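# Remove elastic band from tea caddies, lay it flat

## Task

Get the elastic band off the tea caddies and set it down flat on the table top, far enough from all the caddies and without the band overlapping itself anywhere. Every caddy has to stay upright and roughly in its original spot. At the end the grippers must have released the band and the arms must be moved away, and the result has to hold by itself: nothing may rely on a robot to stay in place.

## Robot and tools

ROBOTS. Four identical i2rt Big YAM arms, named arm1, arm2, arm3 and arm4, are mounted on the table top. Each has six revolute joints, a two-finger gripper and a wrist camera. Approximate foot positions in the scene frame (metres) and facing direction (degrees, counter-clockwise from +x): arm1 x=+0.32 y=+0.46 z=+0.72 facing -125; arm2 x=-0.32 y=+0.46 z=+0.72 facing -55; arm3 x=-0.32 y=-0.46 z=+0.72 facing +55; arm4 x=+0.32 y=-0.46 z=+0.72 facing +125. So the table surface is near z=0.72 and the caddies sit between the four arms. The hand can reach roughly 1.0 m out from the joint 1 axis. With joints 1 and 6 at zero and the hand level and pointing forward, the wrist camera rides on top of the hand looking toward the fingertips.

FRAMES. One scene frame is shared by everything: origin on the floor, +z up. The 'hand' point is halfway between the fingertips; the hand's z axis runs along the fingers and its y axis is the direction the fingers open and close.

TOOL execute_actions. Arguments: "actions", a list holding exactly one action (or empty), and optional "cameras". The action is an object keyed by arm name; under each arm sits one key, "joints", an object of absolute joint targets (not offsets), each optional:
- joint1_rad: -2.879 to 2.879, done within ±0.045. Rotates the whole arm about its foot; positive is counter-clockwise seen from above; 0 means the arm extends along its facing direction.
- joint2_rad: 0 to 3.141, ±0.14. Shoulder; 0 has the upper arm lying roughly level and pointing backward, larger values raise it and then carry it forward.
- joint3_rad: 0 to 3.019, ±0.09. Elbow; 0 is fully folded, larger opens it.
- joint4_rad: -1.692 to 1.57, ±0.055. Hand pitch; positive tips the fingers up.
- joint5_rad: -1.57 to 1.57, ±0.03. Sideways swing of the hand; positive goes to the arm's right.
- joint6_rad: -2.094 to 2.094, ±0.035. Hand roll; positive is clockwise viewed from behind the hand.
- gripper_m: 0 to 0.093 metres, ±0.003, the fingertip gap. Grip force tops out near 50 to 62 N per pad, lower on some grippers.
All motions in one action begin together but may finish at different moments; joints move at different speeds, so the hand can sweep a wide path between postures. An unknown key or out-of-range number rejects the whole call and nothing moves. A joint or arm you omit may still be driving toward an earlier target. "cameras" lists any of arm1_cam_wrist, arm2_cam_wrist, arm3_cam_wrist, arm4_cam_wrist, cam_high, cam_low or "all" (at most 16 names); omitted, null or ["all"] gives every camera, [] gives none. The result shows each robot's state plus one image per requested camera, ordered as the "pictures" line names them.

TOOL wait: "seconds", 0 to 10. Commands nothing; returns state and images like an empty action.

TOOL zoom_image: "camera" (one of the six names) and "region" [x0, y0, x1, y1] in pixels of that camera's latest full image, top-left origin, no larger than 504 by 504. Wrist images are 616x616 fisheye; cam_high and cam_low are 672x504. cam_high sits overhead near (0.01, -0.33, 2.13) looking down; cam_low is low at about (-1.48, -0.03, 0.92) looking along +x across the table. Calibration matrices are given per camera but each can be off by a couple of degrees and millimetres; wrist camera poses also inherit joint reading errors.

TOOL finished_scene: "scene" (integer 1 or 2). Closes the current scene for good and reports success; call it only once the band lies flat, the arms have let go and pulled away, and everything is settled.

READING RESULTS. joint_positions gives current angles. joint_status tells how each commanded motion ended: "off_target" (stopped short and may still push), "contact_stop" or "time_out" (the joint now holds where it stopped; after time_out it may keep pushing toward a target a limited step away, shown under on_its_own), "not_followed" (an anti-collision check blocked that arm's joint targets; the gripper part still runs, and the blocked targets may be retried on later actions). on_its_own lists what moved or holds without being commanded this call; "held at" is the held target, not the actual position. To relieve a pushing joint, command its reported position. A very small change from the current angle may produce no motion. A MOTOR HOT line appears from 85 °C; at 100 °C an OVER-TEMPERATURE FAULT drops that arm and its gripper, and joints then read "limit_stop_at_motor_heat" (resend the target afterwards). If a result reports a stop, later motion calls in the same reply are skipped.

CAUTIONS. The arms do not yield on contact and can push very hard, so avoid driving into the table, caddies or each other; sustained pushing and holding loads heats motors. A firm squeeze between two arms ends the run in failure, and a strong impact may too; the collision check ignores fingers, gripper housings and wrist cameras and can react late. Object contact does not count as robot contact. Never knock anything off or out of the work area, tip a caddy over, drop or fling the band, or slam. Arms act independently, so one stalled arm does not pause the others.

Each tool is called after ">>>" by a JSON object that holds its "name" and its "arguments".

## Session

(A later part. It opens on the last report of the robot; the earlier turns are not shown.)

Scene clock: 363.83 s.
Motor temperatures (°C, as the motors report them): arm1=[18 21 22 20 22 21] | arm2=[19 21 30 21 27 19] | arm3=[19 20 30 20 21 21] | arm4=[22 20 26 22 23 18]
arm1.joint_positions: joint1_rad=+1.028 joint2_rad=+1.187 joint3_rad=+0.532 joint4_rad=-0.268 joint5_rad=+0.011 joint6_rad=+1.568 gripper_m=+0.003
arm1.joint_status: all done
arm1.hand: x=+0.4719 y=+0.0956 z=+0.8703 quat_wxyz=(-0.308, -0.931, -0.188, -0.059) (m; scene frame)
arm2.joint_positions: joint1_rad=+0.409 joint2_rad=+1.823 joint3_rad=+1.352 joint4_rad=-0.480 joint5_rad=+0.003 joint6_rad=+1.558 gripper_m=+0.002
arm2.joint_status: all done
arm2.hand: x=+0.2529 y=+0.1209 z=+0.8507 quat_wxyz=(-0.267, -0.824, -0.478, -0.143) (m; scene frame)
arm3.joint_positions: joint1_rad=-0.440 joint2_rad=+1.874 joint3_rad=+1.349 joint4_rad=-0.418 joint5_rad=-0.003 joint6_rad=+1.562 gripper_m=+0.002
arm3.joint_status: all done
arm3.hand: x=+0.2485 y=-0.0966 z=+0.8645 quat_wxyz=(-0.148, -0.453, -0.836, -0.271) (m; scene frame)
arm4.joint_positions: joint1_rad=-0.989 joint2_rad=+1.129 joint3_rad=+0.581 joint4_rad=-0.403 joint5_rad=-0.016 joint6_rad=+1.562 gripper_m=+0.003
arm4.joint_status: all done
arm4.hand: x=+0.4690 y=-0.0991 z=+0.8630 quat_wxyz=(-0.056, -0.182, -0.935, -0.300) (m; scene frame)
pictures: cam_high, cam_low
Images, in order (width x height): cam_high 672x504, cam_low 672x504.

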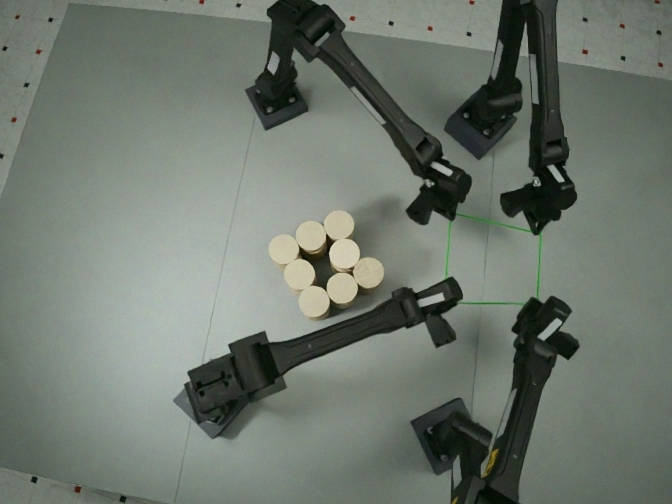

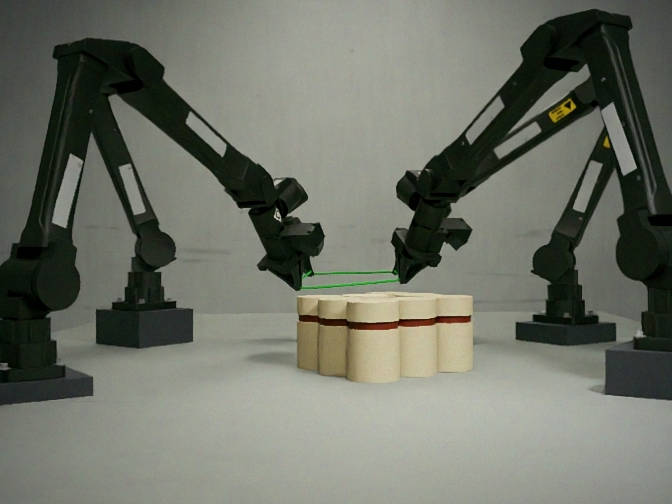

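>>> {"name": "execute_actions", "arguments": {"actions": [{"arm1":{"joints":{"joint1_rad":0.99,"joint2_rad":1.602,"joint3_rad":0.408,"joint4_rad":0.255}},"arm2":{"joints":{"joint1_rad":0.385,"joint2_rad":2.01,"joint4_rad":-0.26}},"arm3":{"joints":{"joint1_rad":-0.46,"joint2_rad":2.09,"joint4_rad":-0.195}},"arm4":{"joints":{"joint1_rad":-0.955,"joint2_rad":1.46,"joint3_rad":0.434,"joint4_rad":0.092}}}]}}

Scene clock: 377.53 s.
Motor temperatures (°C, as the motors report them): arm1=[18 21 22 20 21 21] | arm2=[19 22 31 21 25 19] | arm3=[19 21 30 20 21 21] | arm4=[22 20 26 22 22 18]
arm1.joint_positions: joint1_rad=+0.985 joint2_rad=+1.587 joint3_rad=+0.420 joint4_rad=+0.250 joint5_rad=+0.006 joint6_rad=+1.568 gripper_m=+0.003
arm1.joint_status: all done
arm1.hand: x=+0.4574 y=+0.0898 z=+0.7538 quat_wxyz=(-0.312, -0.933, -0.169, -0.055) (m; scene frame)
arm2.joint_positions: joint1_rad=+0.389 joint2_rad=+2.027 joint3_rad=+1.352 joint4_rad=-0.277 joint5_rad=+0.002 joint6_rad=+1.558 gripper_m=+0.002
arm2.joint_status: all done
arm2.hand: x=+0.2664 y=+0.0955 z=+0.7457 quat_wxyz=(-0.268, -0.829, -0.470, -0.141) (m; scene frame)
arm3.joint_positions: joint1_rad=-0.448 joint2_rad=+2.094 joint3_rad=+1.351 joint4_rad=-0.212 joint5_rad=-0.002 joint6_rad=+1.562 gripper_m=+0.002
arm3.joint_status: all done
arm3.hand: x=+0.2673 y=-0.0915 z=+0.7487 quat_wxyz=(-0.147, -0.457, -0.836, -0.265) (m; scene frame)
arm4.joint_positions: joint1_rad=-0.949 joint2_rad=+1.456 joint3_rad=+0.443 joint4_rad=+0.080 joint5_rad=-0.005 joint6_rad=+1.562 gripper_m=+0.003
arm4.joint_status: all done
arm4.hand: x=+0.4581 y=-0.0907 z=+0.7526 quat_wxyz=(-0.056, -0.164, -0.936, -0.308) (m; scene frame)
pictures: arm1_cam_wrist, arm2_cam_wrist, arm3_cam_wrist, arm4_cam_wrist, cam_high, cam_low
camera_calibration (this result's frames):
arm1_cam_wrist: T_world_to_cam=[[-0.276787, 0.740432, -0.612494, 0.523034], [0.627025, 0.622167, 0.468772, -0.694189], [0.728168, -0.254299, -0.636478, 0.291156], [0, 0, 0, 1]] pos_world=[0.368033, 0.118671, 0.831086]
arm2_cam_wrist: T_world_to_cam=[[-0.704756, 0.407729, -0.580582, 0.580916], [0.133452, 0.879936, 0.455964, -0.452929], [0.696785, 0.243864, -0.674552, 0.422892], [0, 0, 0, 1]] pos_world=[0.175183, 0.0585645, 0.829052]
arm3_cam_wrist: T_world_to_cam=[[-0.689126, -0.436058, -0.578757, 0.581949], [-0.719574, 0.506078, 0.475498, -0.11234], [0.0855516, 0.744136, -0.662527, 0.665131], [0, 0, 0, 1]] pos_world=[0.263296, -0.184332, 0.830892]
arm4_cam_wrist: T_world_to_cam=[[-0.273244, -0.760696, -0.588795, 0.49824], [-0.883429, -0.0437645, 0.466518, 0.0549884], [-0.380646, 0.647632, -0.660062, 0.856212], [0, 0, 0, 1]] pos_world=[0.510633, -0.173095, 0.832861]
Images, in order (width x height): arm1_cam_wrist 616x616, arm2_cam_wrist 616x616, arm3_cam_wrist 616x616, arm4_cam_wrist 616x616, cam_high 672x504, cam_low 672x504.

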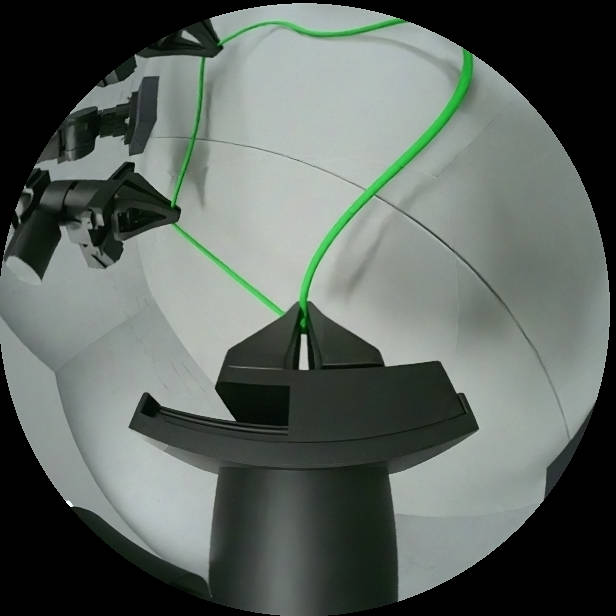

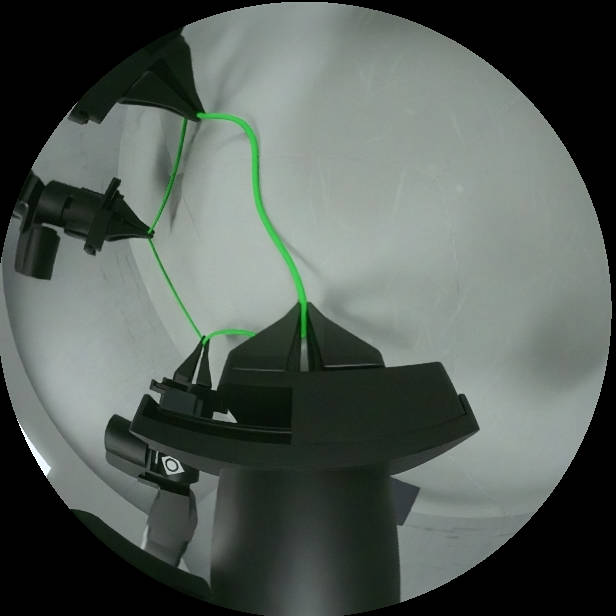

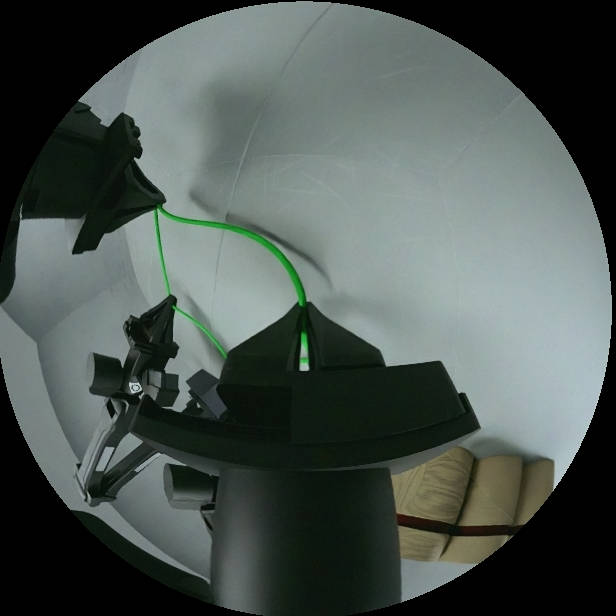

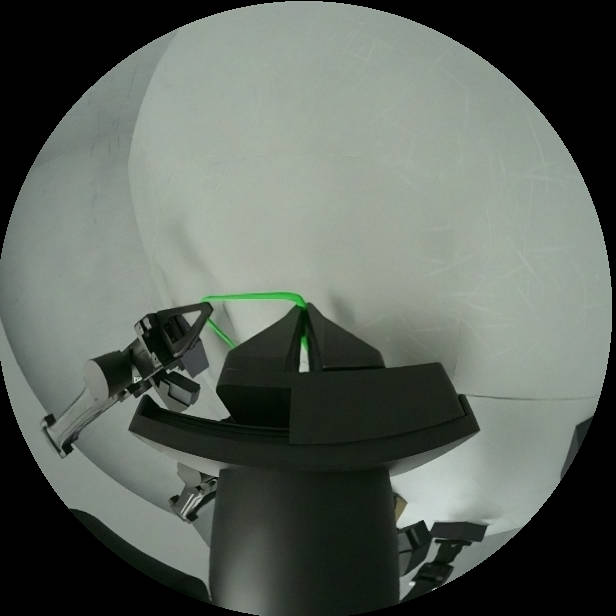

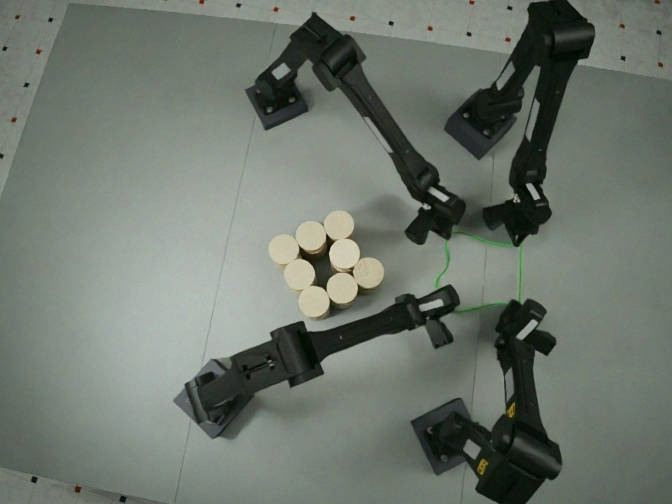

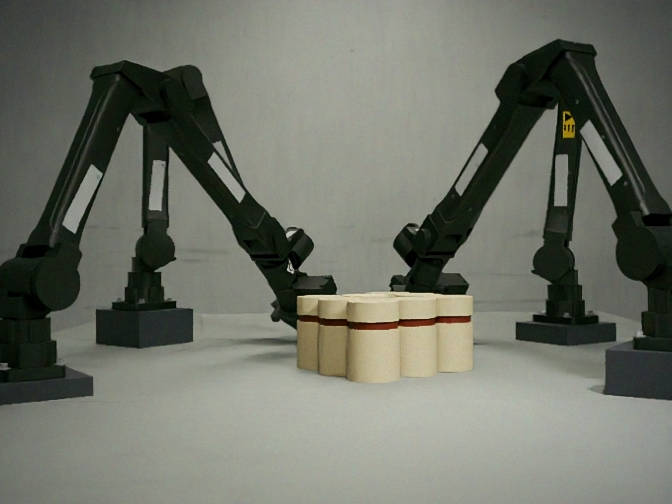

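>>> {"name": "execute_actions", "arguments": {"actions": [{"arm1":{"joints":{"joint2_rad":1.655}},"arm2":{"joints":{"joint2_rad":2.03}},"arm3":{"joints":{"joint2_rad":2.112}},"arm4":{"joints":{"joint2_rad":1.51}}}], "cameras": []}}

>>> {"name": "execute_actions", "arguments": {"actions": [{"arm1":{"joints":{"gripper_m":0.022}},"arm2":{"joints":{"gripper_m":0.022}},"arm3":{"joints":{"gripper_m":0.022}},"arm4":{"joints":{"gripper_m":0.022}}}], "cameras": ["cam_high","arm1_cam_wrist","arm2_cam_wrist"]}}

Scene clock: 384.00 s.
Motor temperatures (°C, as the motors report them): arm1=[18 21 22 20 21 21] | arm2=[19 23 31 21 25 19] | arm3=[19 22 30 20 21 21] | arm4=[22 20 25 22 22 18]
arm1.joint_positions: joint1_rad=+0.985 joint2_rad=+1.637 joint3_rad=+0.420 joint4_rad=+0.257 joint5_rad=+0.006 joint6_rad=+1.568 gripper_m=+0.003
arm1.joint_status: all done
arm1.hand: x=+0.4547 y=+0.0971 z=+0.7361 quat_wxyz=(-0.291, -0.940, -0.170, -0.051) (m; scene frame)
arm2.joint_positions: joint1_rad=+0.389 joint2_rad=+2.027 joint3_rad=+1.352 joint4_rad=-0.277 joint5_rad=+0.002 joint6_rad=+1.558 gripper_m=+0.002
arm2.joint_status: all done
arm2.hand: x=+0.2664 y=+0.0955 z=+0.7457 quat_wxyz=(-0.268, -0.829, -0.470, -0.141) (m; scene frame)
arm3.joint_positions: joint1_rad=-0.448 joint2_rad=+2.094 joint3_rad=+1.351 joint4_rad=-0.212 joint5_rad=-0.002 joint6_rad=+1.562 gripper_m=+0.002
arm3.joint_status: all done
arm3.hand: x=+0.2673 y=-0.0915 z=+0.7487 quat_wxyz=(-0.147, -0.457, -0.836, -0.265) (m; scene frame)
arm4.joint_positions: joint1_rad=-0.949 joint2_rad=+1.504 joint3_rad=+0.443 joint4_rad=+0.088 joint5_rad=-0.005 joint6_rad=+1.562 gripper_m=+0.003
arm4.joint_status: all done
arm4.hand: x=+0.4562 y=-0.0958 z=+0.7360 quat_wxyz=(-0.053, -0.165, -0.942, -0.289) (m; scene frame)
pictures: none
No camera images: the call's "cameras" was empty. Leave "cameras" out to get every camera's image.

Scene clock: 384.53 s.
Motor temperatures (°C, as the motors report them): arm1=[18 21 22 20 21 21] | arm2=[19 23 31 21 25 19] | arm3=[19 22 30 20 21 21] | arm4=[22 20 25 22 22 18]
arm1.joint_positions: joint1_rad=+0.985 joint2_rad=+1.636 joint3_rad=+0.416 joint4_rad=+0.261 joint5_rad=+0.004 joint6_rad=+1.568 gripper_m=+0.022
arm1.joint_status: all done
arm1.hand: x=+0.4547 y=+0.0980 z=+0.7361 quat_wxyz=(-0.292, -0.940, -0.170, -0.052) (m; scene frame)
arm2.joint_positions: joint1_rad=+0.389 joint2_rad=+2.027 joint3_rad=+1.352 joint4_rad=-0.277 joint5_rad=+0.002 joint6_rad=+1.558 gripper_m=+0.022
arm2.joint_status: all done
arm2.hand: x=+0.2664 y=+0.0955 z=+0.7457 quat_wxyz=(-0.268, -0.829, -0.470, -0.141) (m; scene frame)
arm3.joint_positions: joint1_rad=-0.448 joint2_rad=+2.094 joint3_rad=+1.351 joint4_rad=-0.212 joint5_rad=-0.002 joint6_rad=+1.562 gripper_m=+0.022
arm3.joint_status: all done
arm3.hand: x=+0.2673 y=-0.0915 z=+0.7487 quat_wxyz=(-0.147, -0.457, -0.836, -0.265) (m; scene frame)
arm4.joint_positions: joint1_rad=-0.949 joint2_rad=+1.504 joint3_rad=+0.436 joint4_rad=+0.088 joint5_rad=-0.003 joint6_rad=+1.562 gripper_m=+0.022
arm4.joint_status: all done
arm4.hand: x=+0.4555 y=-0.0991 z=+0.7340 quat_wxyz=(-0.053, -0.166, -0.942, -0.286) (m; scene frame)
pictures: arm1_cam_wrist, arm2_cam_wrist, cam_high
camera_calibration (this result's frames):
arm1_cam_wrist: T_world_to_cam=[[-0.285558, 0.763604, -0.579108, 0.482566], [0.632524, 0.604132, 0.484704, -0.701817], [0.719979, -0.227889, -0.655512, 0.299103], [0, 0, 0, 1]] pos_world=[0.366368, 0.123663, 0.815697]
arm2_cam_wrist: T_world_to_cam=[[-0.704756, 0.407729, -0.580582, 0.580916], [0.133452, 0.879936, 0.455964, -0.452929], [0.696785, 0.243864, -0.674552, 0.422892], [0, 0, 0, 1]] pos_world=[0.175183, 0.0585645, 0.829052]
Images, in order (width x height): arm1_cam_wrist 616x616, arm2_cam_wrist 616x616, cam_high 672x504.

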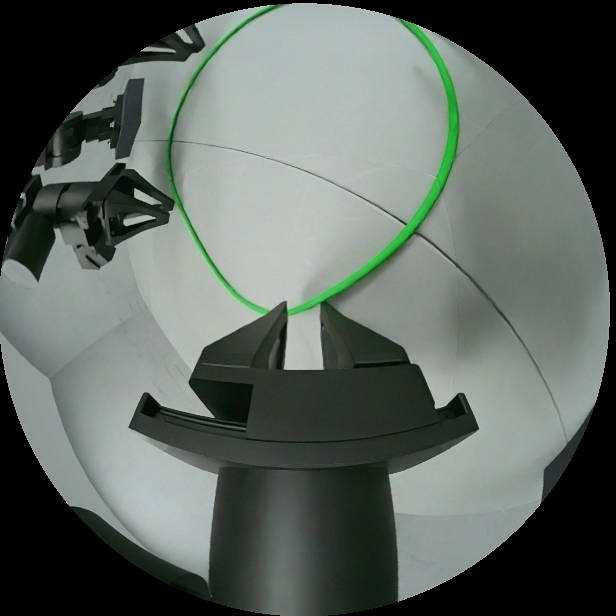

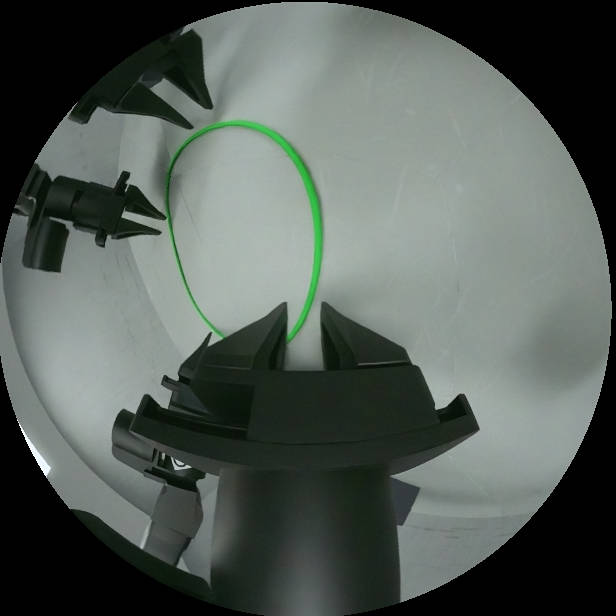

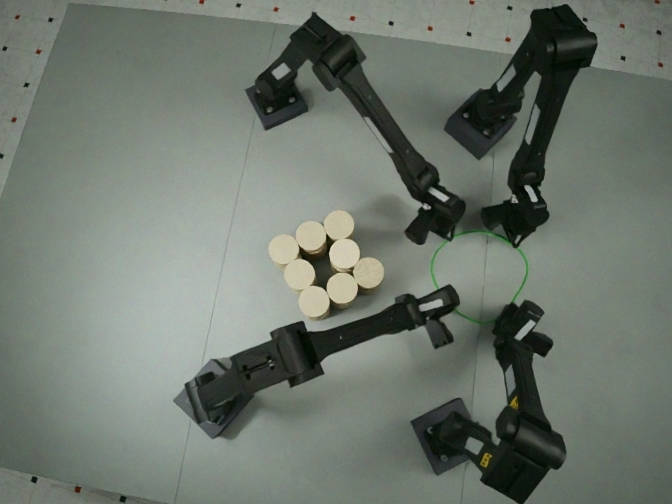

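>>> {"name": "execute_actions", "arguments": {"actions": [{"arm1":{"joints":{"joint2_rad":1.34,"joint4_rad":-0.1}},"arm2":{"joints":{"joint2_rad":1.8,"joint4_rad":-0.6}},"arm3":{"joints":{"joint2_rad":1.87,"joint4_rad":-0.55}},"arm4":{"joints":{"joint2_rad":1.2,"joint4_rad":-0.27}}}], "cameras": ["cam_high"]}}

>>> {"name": "execute_actions", "arguments": {"actions": [{"arm1":{"joints":{"joint2_rad":0.9,"joint3_rad":0.9,"joint4_rad":-1.14,"joint6_rad":1.85,"gripper_m":0.093}},"arm2":{"joints":{"joint1_rad":-0.3,"joint2_rad":0.45,"joint3_rad":1.2,"joint4_rad":-1.4}},"arm3":{"joints":{"joint1_rad":0,"joint2_rad":0.45,"joint3_rad":1.2,"joint4_rad":-1.4}},"arm4":{"joints":{"joint2_rad":0.45,"joint3_rad":1.0,"joint4_rad":-1.4}}}], "cameras": []}}

>>> {"name": "execute_actions", "arguments": {"actions": [{"arm1":{"joints":{"joint1_rad":0,"joint2_rad":1.6,"joint3_rad":1.63}}}], "cameras": []}}

>>> {"name": "execute_actions", "arguments": {"actions": [{"arm1":{"joints":{"joint2_rad":1.94}}}], "cameras": ["cam_high","arm1_cam_wrist","cam_low"]}}

Scene clock: 417.73 s.
Motor temperatures (°C, as the motors report them): arm1=[18 21 21 20 21 21] | arm2=[19 23 31 21 24 19] | arm3=[19 23 30 20 20 21] | arm4=[22 20 24 22 21 18]
arm1.joint_positions: joint1_rad=+0.985 joint2_rad=+1.336 joint3_rad=+0.409 joint4_rad=-0.091 joint5_rad=+0.004 joint6_rad=+1.568 gripper_m=+0.022
arm1.joint_status: all done
arm1.hand: x=+0.4446 y=+0.1243 z=+0.7924 quat_wxyz=(-0.264, -0.948, -0.172, -0.047) (m; scene frame)
arm2.joint_positions: joint1_rad=+0.389 joint2_rad=+1.793 joint3_rad=+1.352 joint4_rad=-0.591 joint5_rad=+0.002 joint6_rad=+1.558 gripper_m=+0.022
arm2.joint_status: all done
arm2.hand: x=+0.2270 y=+0.1211 z=+0.8552 quat_wxyz=(-0.234, -0.839, -0.475, -0.122) (m; scene frame)
arm3.joint_positions: joint1_rad=-0.448 joint2_rad=+1.838 joint3_rad=+1.351 joint4_rad=-0.537 joint5_rad=-0.002 joint6_rad=+1.562 gripper_m=+0.022
arm3.joint_status: all done
arm3.hand: x=+0.2330 y=-0.1132 z=+0.8722 quat_wxyz=(-0.130, -0.462, -0.845, -0.236) (m; scene frame)
arm4.joint_positions: joint1_rad=-0.949 joint2_rad=+1.195 joint3_rad=+0.435 joint4_rad=-0.259 joint5_rad=-0.002 joint6_rad=+1.562 gripper_m=+0.022
arm4.joint_status: all done
arm4.hand: x=+0.4436 y=-0.1304 z=+0.7952 quat_wxyz=(-0.050, -0.167, -0.948, -0.267) (m; scene frame)
pictures: cam_high
Images, in order (width x height): cam_high 672x504.

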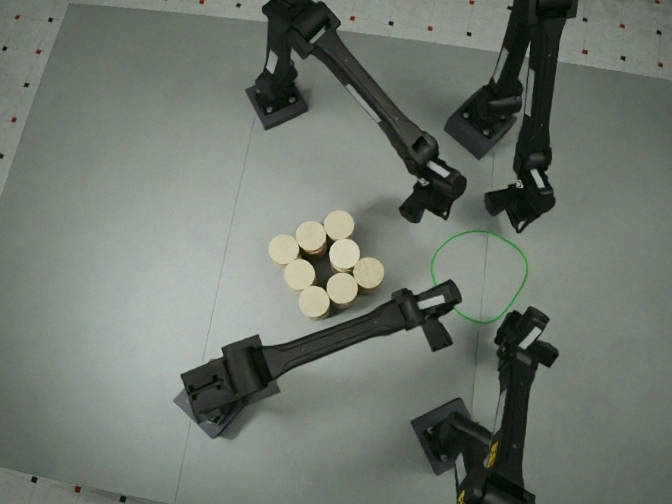

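Scene clock: 419.50 s.
Motor temperatures (°C, as the motors report them): arm1=[18 21 22 20 21 21] | arm2=[19 23 31 21 23 19] | arm3=[19 23 30 20 20 21] | arm4=[22 20 24 22 21 18]
arm1.joint_positions: joint1_rad=+0.985 joint2_rad=+0.891 joint3_rad=+0.885 joint4_rad=-1.132 joint5_rad=+0.003 joint6_rad=+1.840 gripper_m=+0.093
arm1.joint_status: all done
arm1.hand: x=+0.4320 y=+0.1558 z=+1.0352 quat_wxyz=(-0.200, -0.977, -0.043, -0.065) (m; scene frame)
arm2.joint_positions: joint1_rad=-0.293 joint2_rad=+0.446 joint3_rad=+1.203 joint4_rad=-1.391 joint5_rad=+0.003 joint6_rad=+1.558 gripper_m=+0.022
arm2.joint_status: all done
arm2.hand: x=-0.2561 y=+0.2874 z=+1.2195 quat_wxyz=(-0.448, -0.878, -0.156, -0.067) (m; scene frame)
arm3.joint_positions: joint1_rad=+0.012 joint2_rad=+0.454 joint3_rad=+1.191 joint4_rad=-1.387 joint5_rad=-0.001 joint6_rad=+1.562 gripper_m=+0.022
arm3.joint_status: all done
arm3.hand: x=-0.2204 y=-0.2988 z=+1.2489 quat_wxyz=(-0.122, -0.239, -0.863, -0.428) (m; scene frame)
arm4.joint_positions: joint1_rad=-0.949 joint2_rad=+0.444 joint3_rad=+0.986 joint4_rad=-1.389 joint5_rad=-0.002 joint6_rad=+1.563 gripper_m=+0.022
arm4.joint_status: all done
arm4.hand: x=+0.3891 y=-0.2727 z=+1.1276 quat_wxyz=(-0.065, -0.162, -0.921, -0.348) (m; scene frame)
pictures: none
No camera images: the call's "cameras" was empty. Leave "cameras" out to get every camera's image.

Scene clock: 421.23 s.
Motor temperatures (°C, as the motors report them): arm1=[18 21 22 20 21 21] | arm2=[19 23 31 21 23 19] | arm3=[19 23 30 20 20 21] | arm4=[22 20 25 22 21 18]
arm1.joint_positions: joint1_rad=-0.005 joint2_rad=+1.600 joint3_rad=+1.590 joint4_rad=-1.137 joint5_rad=+0.000 joint6_rad=+1.842 gripper_m=+0.093
arm1.joint_status: all done
arm1.hand: x=-0.0250 y=-0.0139 z=+1.0704 quat_wxyz=(-0.203, -0.881, +0.426, +0.040) (m; scene frame)
arm2.joint_positions: joint1_rad=-0.293 joint2_rad=+0.446 joint3_rad=+1.203 joint4_rad=-1.391 joint5_rad=+0.003 joint6_rad=+1.558 gripper_m=+0.022
arm2.joint_status: not commanded
arm2.hand: x=-0.2561 y=+0.2874 z=+1.2195 quat_wxyz=(-0.448, -0.878, -0.156, -0.067) (m; scene frame)
arm3.joint_positions: joint1_rad=+0.012 joint2_rad=+0.454 joint3_rad=+1.191 joint4_rad=-1.387 joint5_rad=-0.001 joint6_rad=+1.562 gripper_m=+0.022
arm3.joint_status: not commanded
arm3.hand: x=-0.2204 y=-0.2988 z=+1.2489 quat_wxyz=(-0.122, -0.239, -0.863, -0.428) (m; scene frame)
arm4.joint_positions: joint1_rad=-0.949 joint2_rad=+0.444 joint3_rad=+0.986 joint4_rad=-1.389 joint5_rad=-0.002 joint6_rad=+1.563 gripper_m=+0.022
arm4.joint_status: not commanded
arm4.hand: x=+0.3891 y=-0.2727 z=+1.1276 quat_wxyz=(-0.065, -0.162, -0.921, -0.348) (m; scene frame)
pictures: none
No camera images: the call's "cameras" was empty. Leave "cameras" out to get every camera's image.

Scene clock: 422.57 s.
Motor temperatures (°C, as the motors report them): arm1=[18 21 23 20 21 21] | arm2=[19 23 31 21 23 19] | arm3=[19 23 30 20 20 21] | arm4=[22 20 25 22 21 18]
arm1.joint_positions: joint1_rad=-0.005 joint2_rad=+1.943 joint3_rad=+1.612 joint4_rad=-1.137 joint5_rad=+0.000 joint6_rad=+1.842 gripper_m=+0.093
arm1.joint_status: all done
arm1.hand: x=-0.0400 y=-0.0326 z=+0.8810 quat_wxyz=(-0.046, -0.899, +0.435, +0.012) (m; scene frame)
arm2.joint_positions: joint1_rad=-0.293 joint2_rad=+0.446 joint3_rad=+1.203 joint4_rad=-1.391 joint5_rad=+0.003 joint6_rad=+1.558 gripper_m=+0.022
arm2.joint_status: not commanded
arm2.hand: x=-0.2561 y=+0.2874 z=+1.2195 quat_wxyz=(-0.448, -0.878, -0.156, -0.067) (m; scene frame)
arm3.joint_positions: joint1_rad=+0.012 joint2_rad=+0.454 joint3_rad=+1.191 joint4_rad=-1.387 joint5_rad=-0.001 joint6_rad=+1.562 gripper_m=+0.022
arm3.joint_status: not commanded
arm3.hand: x=-0.2204 y=-0.2988 z=+1.2489 quat_wxyz=(-0.122, -0.239, -0.863, -0.428) (m; scene frame)
arm4.joint_positions: joint1_rad=-0.949 joint2_rad=+0.444 joint3_rad=+0.986 joint4_rad=-1.389 joint5_rad=-0.002 joint6_rad=+1.563 gripper_m=+0.022
arm4.joint_status: not commanded
arm4.hand: x=+0.3891 y=-0.2727 z=+1.1276 quat_wxyz=(-0.065, -0.162, -0.921, -0.348) (m; scene frame)
pictures: arm1_cam_wrist, cam_high, cam_low
camera_calibration (this result's frames):
arm1_cam_wrist: T_world_to_cam=[[0.78149, 0.614457, -0.108241, 0.147874], [0.541365, -0.581565, 0.607212, -0.530444], [0.310157, -0.533128, -0.787132, 0.810161], [0, 0, 0, 1]] pos_world=[-0.079675, 0.0325703, 0.975802]
Images, in order (width x height): arm1_cam_wrist 616x616, cam_high 672x504, cam_low 672x504.

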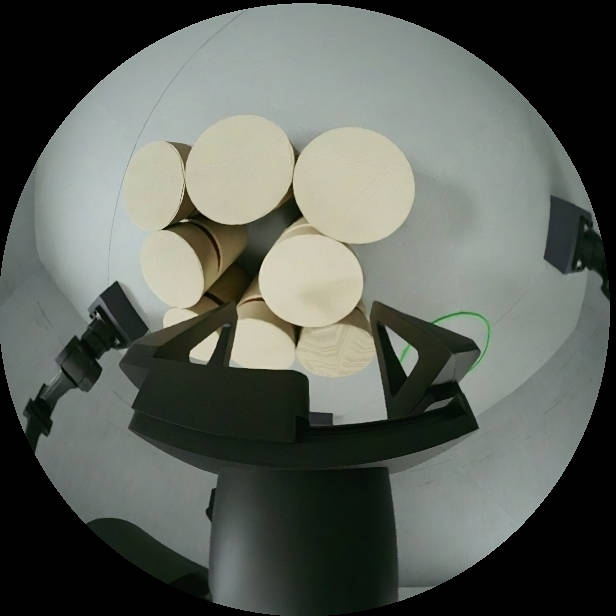

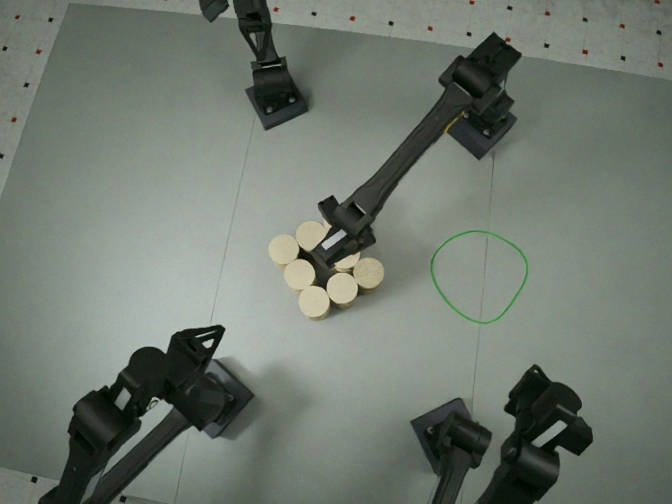

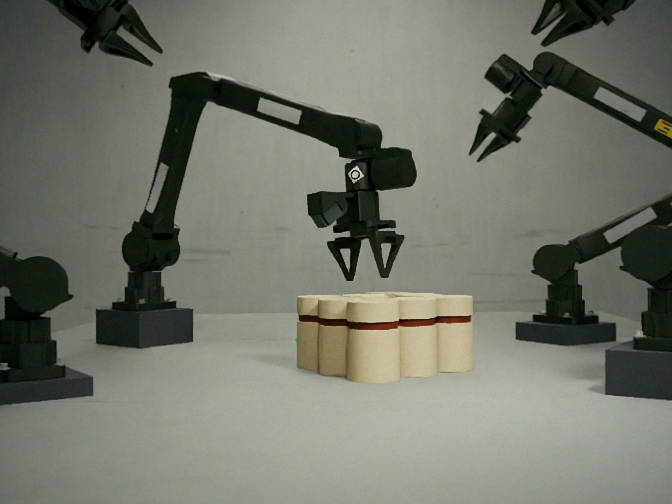

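>>> {"name": "execute_actions", "arguments": {"actions": [{"arm1":{"joints":{"joint2_rad":1.985,"joint3_rad":1.565,"joint4_rad":-1.045}}}], "cameras": ["arm1_cam_wrist"]}}

Scene clock: 433.47 s.
Motor temperatures (°C, as the motors report them): arm1=[18 23 24 20 21 21] | arm2=[19 22 29 21 23 19] | arm3=[19 22 30 20 20 21] | arm4=[22 20 26 22 21 18]
arm1.joint_positions: joint1_rad=-0.005 joint2_rad=+1.960 joint3_rad=+1.566 joint4_rad=-1.054 joint5_rad=+0.000 joint6_rad=+1.842 gripper_m=+0.093
arm1.joint_status: all done
arm1.hand: x=-0.0411 y=-0.0337 z=+0.8553 quat_wxyz=(-0.056, -0.899, +0.435, +0.013) (m; scene frame)
arm2.joint_positions: joint1_rad=-0.293 joint2_rad=+0.446 joint3_rad=+1.203 joint4_rad=-1.391 joint5_rad=+0.003 joint6_rad=+1.558 gripper_m=+0.022
arm2.joint_status: not commanded
arm2.hand: x=-0.2561 y=+0.2874 z=+1.2195 quat_wxyz=(-0.448, -0.878, -0.156, -0.067) (m; scene frame)
arm3.joint_positions: joint1_rad=+0.012 joint2_rad=+0.454 joint3_rad=+1.191 joint4_rad=-1.387 joint5_rad=-0.001 joint6_rad=+1.562 gripper_m=+0.022
arm3.joint_status: not commanded
arm3.hand: x=-0.2204 y=-0.2988 z=+1.2489 quat_wxyz=(-0.122, -0.239, -0.863, -0.428) (m; scene frame)
arm4.joint_positions: joint1_rad=-0.949 joint2_rad=+0.444 joint3_rad=+0.986 joint4_rad=-1.389 joint5_rad=-0.002 joint6_rad=+1.563 gripper_m=+0.022
arm4.joint_status: not commanded
arm4.hand: x=+0.3891 y=-0.2727 z=+1.1276 quat_wxyz=(-0.065, -0.162, -0.921, -0.348) (m; scene frame)
pictures: arm1_cam_wrist
camera_calibration (this result's frames):
arm1_cam_wrist: T_world_to_cam=[[0.780067, 0.612704, -0.126843, 0.162378], [0.548423, -0.57194, 0.610014, -0.516708], [0.301212, -0.545415, -0.782173, 0.784602], [0, 0, 0, 1]] pos_world=[-0.0796222, 0.0329181, 0.94949]
Images, in order (width x height): arm1_cam_wrist 616x616.

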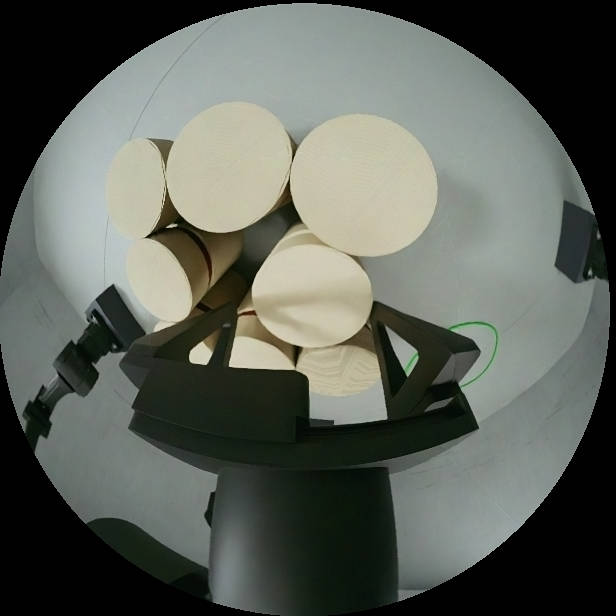

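>>> {"name": "execute_actions", "arguments": {"actions": [{"arm1":{"joints":{"joint4_rad":-1.1}}}], "cameras": ["arm1_cam_wrist"]}}

Scene clock: 438.27 s.
Motor temperatures (°C, as the motors report them): arm1=[18 23 24 20 21 21] | arm2=[19 22 29 21 23 19] | arm3=[19 21 30 20 20 21] | arm4=[22 20 26 22 21 18]
arm1.joint_positions: joint1_rad=-0.005 joint2_rad=+1.960 joint3_rad=+1.566 joint4_rad=-1.092 joint5_rad=+0.000 joint6_rad=+1.842 gripper_m=+0.093
arm1.joint_status: all done
arm1.hand: x=-0.0356 y=-0.0261 z=+0.8544 quat_wxyz=(-0.037, -0.899, +0.436, +0.010) (m; scene frame)
arm2.joint_positions: joint1_rad=-0.293 joint2_rad=+0.446 joint3_rad=+1.203 joint4_rad=-1.391 joint5_rad=+0.003 joint6_rad=+1.558 gripper_m=+0.022
arm2.joint_status: not commanded
arm2.hand: x=-0.2561 y=+0.2874 z=+1.2195 quat_wxyz=(-0.448, -0.878, -0.156, -0.067) (m; scene frame)
arm3.joint_positions: joint1_rad=+0.012 joint2_rad=+0.454 joint3_rad=+1.191 joint4_rad=-1.387 joint5_rad=-0.001 joint6_rad=+1.562 gripper_m=+0.022
arm3.joint_status: not commanded
arm3.hand: x=-0.2204 y=-0.2988 z=+1.2489 quat_wxyz=(-0.122, -0.239, -0.863, -0.428) (m; scene frame)
arm4.joint_positions: joint1_rad=-0.949 joint2_rad=+0.444 joint3_rad=+0.986 joint4_rad=-1.389 joint5_rad=-0.002 joint6_rad=+1.563 gripper_m=+0.022
arm4.joint_status: not commanded
arm4.hand: x=+0.3891 y=-0.2727 z=+1.1276 quat_wxyz=(-0.065, -0.162, -0.921, -0.348) (m; scene frame)
pictures: arm1_cam_wrist
camera_calibration (this result's frames):
arm1_cam_wrist: T_world_to_cam=[[0.782657, 0.615864, -0.0903301, 0.122327], [0.534614, -0.590767, 0.604303, -0.510978], [0.318805, -0.521253, -0.791618, 0.79569], [0, 0, 0, 1]] pos_world=[-0.0762338, 0.0375501, 0.949718]
Images, in order (width x height): arm1_cam_wrist 616x616.

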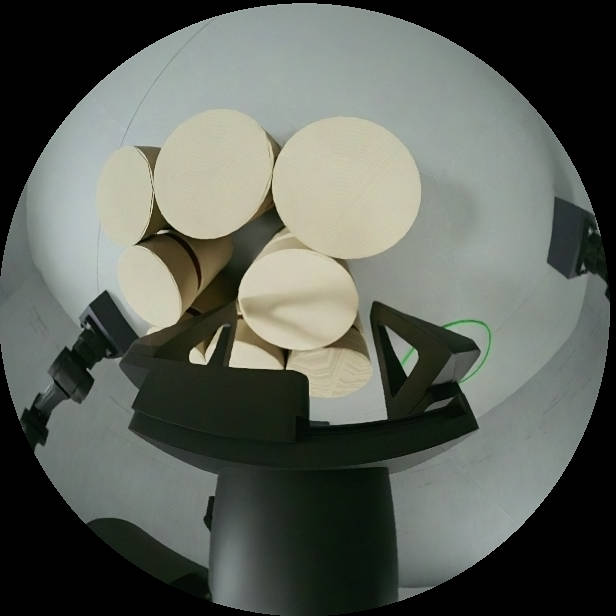

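>>> {"name": "execute_actions", "arguments": {"actions": [{"arm1":{"joints":{"joint4_rad":-1.063}}}], "cameras": []}}

>>> {"name": "execute_actions", "arguments": {"actions": [{"arm1":{"joints":{"joint2_rad":2.012,"joint3_rad":1.54,"joint4_rad":-1.003}}}], "cameras": ["arm1_cam_wrist"]}}

Scene clock: 445.37 s.
Motor temperatures (°C, as the motors report them): arm1=[18 23 24 20 21 21] | arm2=[19 21 29 21 23 19] | arm3=[19 21 30 20 20 21] | arm4=[22 20 26 22 21 18]
arm1.joint_positions: joint1_rad=-0.005 joint2_rad=+1.960 joint3_rad=+1.566 joint4_rad=-1.072 joint5_rad=+0.000 joint6_rad=+1.842 gripper_m=+0.093
arm1.joint_status: all done
arm1.hand: x=-0.0385 y=-0.0301 z=+0.8548 quat_wxyz=(-0.047, -0.899, +0.435, +0.012) (m; scene frame)
arm2.joint_positions: joint1_rad=-0.293 joint2_rad=+0.446 joint3_rad=+1.203 joint4_rad=-1.391 joint5_rad=+0.003 joint6_rad=+1.558 gripper_m=+0.022
arm2.joint_status: not commanded
arm2.hand: x=-0.2561 y=+0.2874 z=+1.2195 quat_wxyz=(-0.448, -0.878, -0.156, -0.067) (m; scene frame)
arm3.joint_positions: joint1_rad=+0.012 joint2_rad=+0.454 joint3_rad=+1.191 joint4_rad=-1.387 joint5_rad=-0.001 joint6_rad=+1.562 gripper_m=+0.022
arm3.joint_status: not commanded
arm3.hand: x=-0.2204 y=-0.2988 z=+1.2489 quat_wxyz=(-0.122, -0.239, -0.863, -0.428) (m; scene frame)
arm4.joint_positions: joint1_rad=-0.949 joint2_rad=+0.444 joint3_rad=+0.986 joint4_rad=-1.389 joint5_rad=-0.002 joint6_rad=+1.563 gripper_m=+0.022
arm4.joint_status: not commanded
arm4.hand: x=+0.3891 y=-0.2727 z=+1.1276 quat_wxyz=(-0.065, -0.162, -0.921, -0.348) (m; scene frame)
pictures: none
No camera images: the call's "cameras" was empty. Leave "cameras" out to get every camera's image.

Scene clock: 446.10 s.
Motor temperatures (°C, as the motors report them): arm1=[18 23 23 20 21 21] | arm2=[19 21 29 21 23 19] | arm3=[19 21 30 20 20 21] | arm4=[22 20 26 22 21 18]
arm1.joint_positions: joint1_rad=-0.005 joint2_rad=+1.987 joint3_rad=+1.541 joint4_rad=-1.012 joint5_rad=+0.000 joint6_rad=+1.842 gripper_m=+0.093
arm1.joint_status: all done
arm1.hand: x=-0.0401 y=-0.0321 z=+0.8316 quat_wxyz=(-0.051, -0.899, +0.435, +0.012) (m; scene frame)
arm2.joint_positions: joint1_rad=-0.293 joint2_rad=+0.446 joint3_rad=+1.203 joint4_rad=-1.391 joint5_rad=+0.003 joint6_rad=+1.558 gripper_m=+0.022
arm2.joint_status: not commanded
arm2.hand: x=-0.2561 y=+0.2874 z=+1.2195 quat_wxyz=(-0.448, -0.878, -0.156, -0.067) (m; scene frame)
arm3.joint_positions: joint1_rad=+0.012 joint2_rad=+0.454 joint3_rad=+1.191 joint4_rad=-1.387 joint5_rad=-0.001 joint6_rad=+1.562 gripper_m=+0.022
arm3.joint_status: not commanded
arm3.hand: x=-0.2204 y=-0.2988 z=+1.2489 quat_wxyz=(-0.122, -0.239, -0.863, -0.428) (m; scene frame)
arm4.joint_positions: joint1_rad=-0.949 joint2_rad=+0.444 joint3_rad=+0.986 joint4_rad=-1.389 joint5_rad=-0.002 joint6_rad=+1.563 gripper_m=+0.022
arm4.joint_status: not commanded
arm4.hand: x=+0.3891 y=-0.2727 z=+1.1276 quat_wxyz=(-0.065, -0.162, -0.921, -0.348) (m; scene frame)
pictures: arm1_cam_wrist
camera_calibration (this result's frames):
arm1_cam_wrist: T_world_to_cam=[[0.780763, 0.613565, -0.118094, 0.150474], [0.545097, -0.576475, 0.608724, -0.501088], [0.305414, -0.539643, -0.784543, 0.768936], [0, 0, 0, 1]] pos_world=[-0.079186, 0.03376, 0.926058]
Images, in order (width x height): arm1_cam_wrist 616x616.

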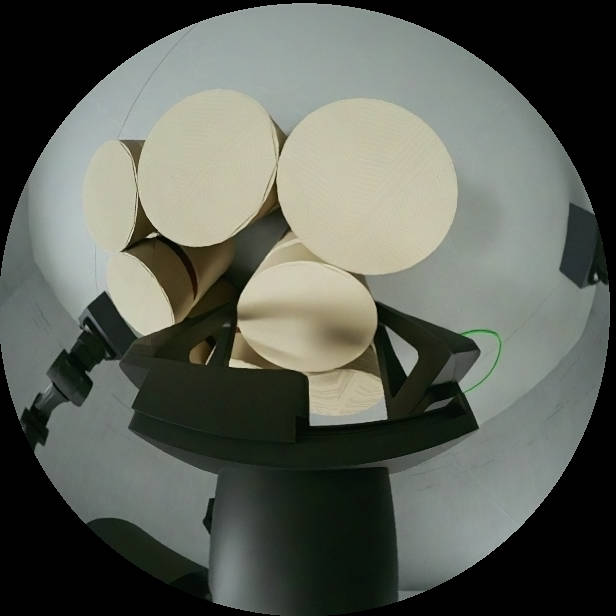

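>>> {"name": "execute_actions", "arguments": {"actions": [{"arm1":{"joints":{"joint2_rad":2.052,"joint3_rad":1.508,"joint4_rad":-0.95}}}], "cameras": []}}

>>> {"name": "execute_actions", "arguments": {"actions": [{"arm1":{"joints":{"joint1_rad":0.02,"joint2_rad":1.975,"joint3_rad":1.418,"joint4_rad":-0.945}}}], "cameras": ["arm1_cam_wrist","cam_high","cam_low"]}}

Scene clock: 455.03 s.
Motor temperatures (°C, as the motors report them): arm1=[18 23 23 20 21 21] | arm2=[19 21 29 21 23 19] | arm3=[19 21 30 20 20 21] | arm4=[22 20 27 22 21 18]
arm1.joint_positions: joint1_rad=-0.005 joint2_rad=+2.032 joint3_rad=+1.507 joint4_rad=-0.958 joint5_rad=+0.000 joint6_rad=+1.842 gripper_m=+0.093
arm1.joint_status: all done
arm1.hand: x=-0.0364 y=-0.0267 z=+0.7944 quat_wxyz=(-0.039, -0.899, +0.436, +0.010) (m; scene frame)
arm2.joint_positions: joint1_rad=-0.293 joint2_rad=+0.446 joint3_rad=+1.203 joint4_rad=-1.391 joint5_rad=+0.003 joint6_rad=+1.558 gripper_m=+0.022
arm2.joint_status: not commanded
arm2.hand: x=-0.2561 y=+0.2874 z=+1.2195 quat_wxyz=(-0.448, -0.878, -0.156, -0.067) (m; scene frame)
arm3.joint_positions: joint1_rad=+0.012 joint2_rad=+0.454 joint3_rad=+1.191 joint4_rad=-1.387 joint5_rad=-0.001 joint6_rad=+1.562 gripper_m=+0.022
arm3.joint_status: not commanded
arm3.hand: x=-0.2204 y=-0.2988 z=+1.2489 quat_wxyz=(-0.122, -0.239, -0.863, -0.428) (m; scene frame)
arm4.joint_positions: joint1_rad=-0.949 joint2_rad=+0.444 joint3_rad=+0.986 joint4_rad=-1.389 joint5_rad=-0.002 joint6_rad=+1.563 gripper_m=+0.022
arm4.joint_status: not commanded
arm4.hand: x=+0.3891 y=-0.2727 z=+1.1276 quat_wxyz=(-0.065, -0.162, -0.921, -0.348) (m; scene frame)
pictures: none
No camera images: the call's "cameras" was empty. Leave "cameras" out to get every camera's image.

Scene clock: 455.73 s.
Motor temperatures (°C, as the motors report them): arm1=[18 23 23 20 21 21] | arm2=[19 21 29 21 23 19] | arm3=[19 21 30 20 20 21] | arm4=[22 20 27 22 21 18]
arm1.joint_positions: joint1_rad=+0.014 joint2_rad=+1.981 joint3_rad=+1.422 joint4_rad=-0.943 joint5_rad=+0.000 joint6_rad=+1.842 gripper_m=+0.093
arm1.joint_status: all done
arm1.hand: x=-0.0111 y=-0.0111 z=+0.7942 quat_wxyz=(-0.029, -0.904, +0.427, +0.008) (m; scene frame)
arm2.joint_positions: joint1_rad=-0.293 joint2_rad=+0.446 joint3_rad=+1.203 joint4_rad=-1.391 joint5_rad=+0.003 joint6_rad=+1.558 gripper_m=+0.022
arm2.joint_status: not commanded
arm2.hand: x=-0.2561 y=+0.2874 z=+1.2195 quat_wxyz=(-0.448, -0.878, -0.156, -0.067) (m; scene frame)
arm3.joint_positions: joint1_rad=+0.012 joint2_rad=+0.454 joint3_rad=+1.191 joint4_rad=-1.387 joint5_rad=-0.001 joint6_rad=+1.562 gripper_m=+0.022
arm3.joint_status: not commanded
arm3.hand: x=-0.2204 y=-0.2988 z=+1.2489 quat_wxyz=(-0.122, -0.239, -0.863, -0.428) (m; scene frame)
arm4.joint_positions: joint1_rad=-0.949 joint2_rad=+0.444 joint3_rad=+0.986 joint4_rad=-1.389 joint5_rad=-0.002 joint6_rad=+1.563 gripper_m=+0.022
arm4.joint_status: not commanded
arm4.hand: x=+0.3891 y=-0.2727 z=+1.1276 quat_wxyz=(-0.065, -0.162, -0.921, -0.348) (m; scene frame)
pictures: arm1_cam_wrist, cam_high, cam_low
camera_calibration (this result's frames):
arm1_cam_wrist: T_world_to_cam=[[0.771348, 0.631959, -0.0751634, 0.0765153], [0.540413, -0.588033, 0.601807, -0.476677], [0.336119, -0.504822, -0.795097, 0.751221], [0, 0, 0, 1]] pos_world=[-0.0539169, 0.0505764, 0.889912]
Images, in order (width x height): arm1_cam_wrist 616x616, cam_high 672x504, cam_low 672x504.

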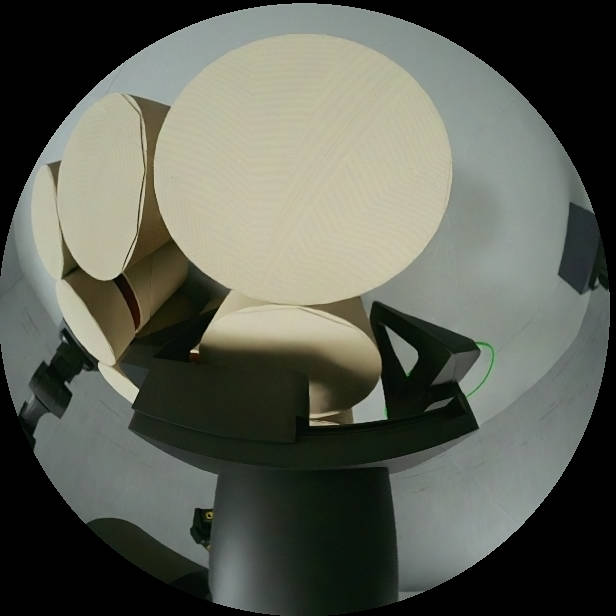

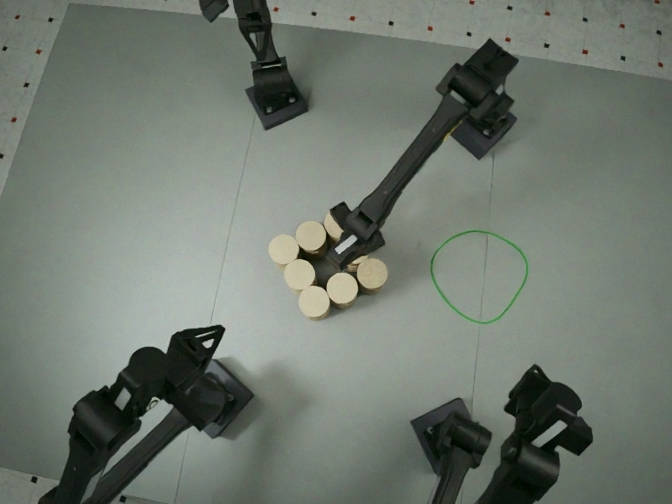

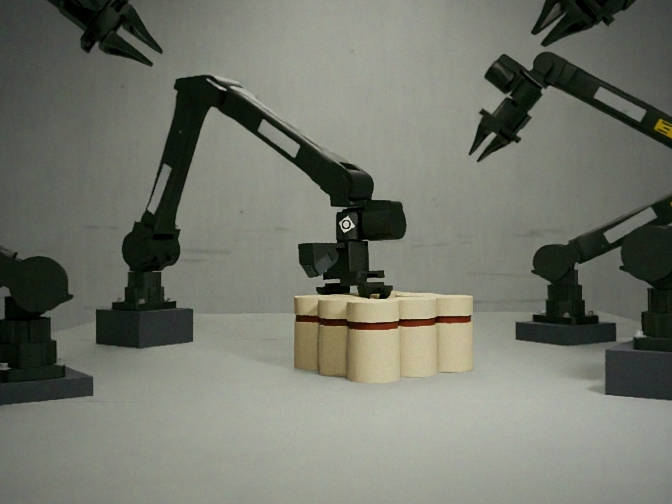

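>>> {"name": "execute_actions", "arguments": {"actions": [{"arm1":{"joints":{"joint2_rad":1.895,"joint3_rad":1.54,"joint4_rad":-1.115}}}], "cameras": []}}

>>> {"name": "execute_actions", "arguments": {"actions": [{"arm1":{"joints":{"joint2_rad":0.6,"joint4_rad":-1.4}}}], "cameras": ["cam_high","cam_low"]}}

Scene clock: 462.87 s.
Motor temperatures (°C, as the motors report them): arm1=[18 23 23 20 21 21] | arm2=[19 21 29 21 23 19] | arm3=[19 21 30 20 20 21] | arm4=[22 20 27 22 21 18]
arm1.joint_positions: joint1_rad=+0.014 joint2_rad=+1.875 joint3_rad=+1.519 joint4_rad=-1.107 joint5_rad=+0.000 joint6_rad=+1.842 gripper_m=+0.093
arm1.joint_status: all done
arm1.hand: x=-0.0161 y=-0.0192 z=+0.8853 quat_wxyz=(-0.049, -0.903, +0.427, +0.011) (m; scene frame)
arm2.joint_positions: joint1_rad=-0.293 joint2_rad=+0.446 joint3_rad=+1.203 joint4_rad=-1.391 joint5_rad=+0.003 joint6_rad=+1.558 gripper_m=+0.022
arm2.joint_status: not commanded
arm2.hand: x=-0.2561 y=+0.2874 z=+1.2195 quat_wxyz=(-0.448, -0.878, -0.156, -0.067) (m; scene frame)
arm3.joint_positions: joint1_rad=+0.012 joint2_rad=+0.454 joint3_rad=+1.191 joint4_rad=-1.387 joint5_rad=-0.001 joint6_rad=+1.562 gripper_m=+0.022
arm3.joint_status: not commanded
arm3.hand: x=-0.2204 y=-0.2988 z=+1.2489 quat_wxyz=(-0.122, -0.239, -0.863, -0.428) (m; scene frame)
arm4.joint_positions: joint1_rad=-0.949 joint2_rad=+0.444 joint3_rad=+0.986 joint4_rad=-1.389 joint5_rad=-0.002 joint6_rad=+1.563 gripper_m=+0.022
arm4.joint_status: not commanded
arm4.hand: x=+0.3891 y=-0.2727 z=+1.1276 quat_wxyz=(-0.065, -0.162, -0.921, -0.348) (m; scene frame)
pictures: none
No camera images: the call's "cameras" was empty. Leave "cameras" out to get every camera's image.

Scene clock: 464.53 s.
Motor temperatures (°C, as the motors report them): arm1=[18 23 24 20 21 21] | arm2=[19 21 29 21 23 19] | arm3=[19 21 30 20 20 21] | arm4=[22 20 27 22 21 18]
arm1.joint_positions: joint1_rad=+0.014 joint2_rad=+0.596 joint3_rad=+1.540 joint4_rad=-1.392 joint5_rad=+0.000 joint6_rad=+1.842 gripper_m=+0.093
arm1.joint_status: all done
arm1.hand: x=+0.2094 y=+0.2968 z=+1.3963 quat_wxyz=(-0.521, -0.768, +0.361, +0.092) (m; scene frame)
arm2.joint_positions: joint1_rad=-0.293 joint2_rad=+0.446 joint3_rad=+1.203 joint4_rad=-1.391 joint5_rad=+0.003 joint6_rad=+1.558 gripper_m=+0.022
arm2.joint_status: not commanded
arm2.hand: x=-0.2561 y=+0.2874 z=+1.2195 quat_wxyz=(-0.448, -0.878, -0.156, -0.067) (m; scene frame)
arm3.joint_positions: joint1_rad=+0.012 joint2_rad=+0.454 joint3_rad=+1.191 joint4_rad=-1.387 joint5_rad=-0.001 joint6_rad=+1.562 gripper_m=+0.022
arm3.joint_status: not commanded
arm3.hand: x=-0.2204 y=-0.2988 z=+1.2489 quat_wxyz=(-0.122, -0.239, -0.863, -0.428) (m; scene frame)
arm4.joint_positions: joint1_rad=-0.949 joint2_rad=+0.444 joint3_rad=+0.986 joint4_rad=-1.389 joint5_rad=-0.002 joint6_rad=+1.563 gripper_m=+0.022
arm4.joint_status: not commanded
arm4.hand: x=+0.3891 y=-0.2727 z=+1.1276 quat_wxyz=(-0.065, -0.162, -0.921, -0.348) (m; scene frame)
pictures: cam_high, cam_low
Images, in order (width x height): cam_high 672x504, cam_low 672x504.

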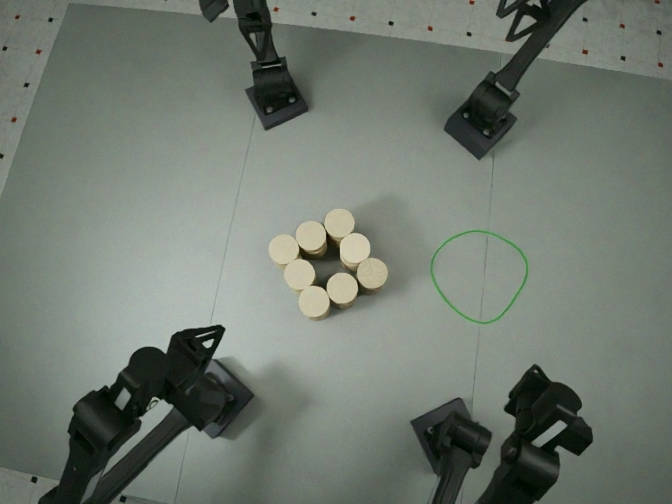

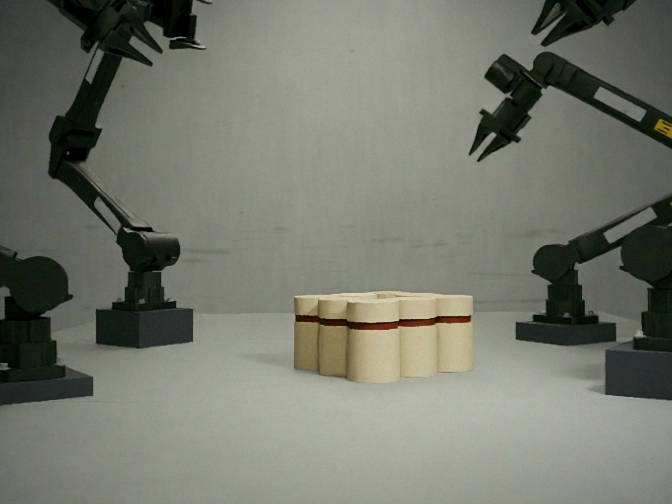

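>>> {"name": "finished_scene", "arguments": {"scene": 1}}

The scene is finished: the task was done.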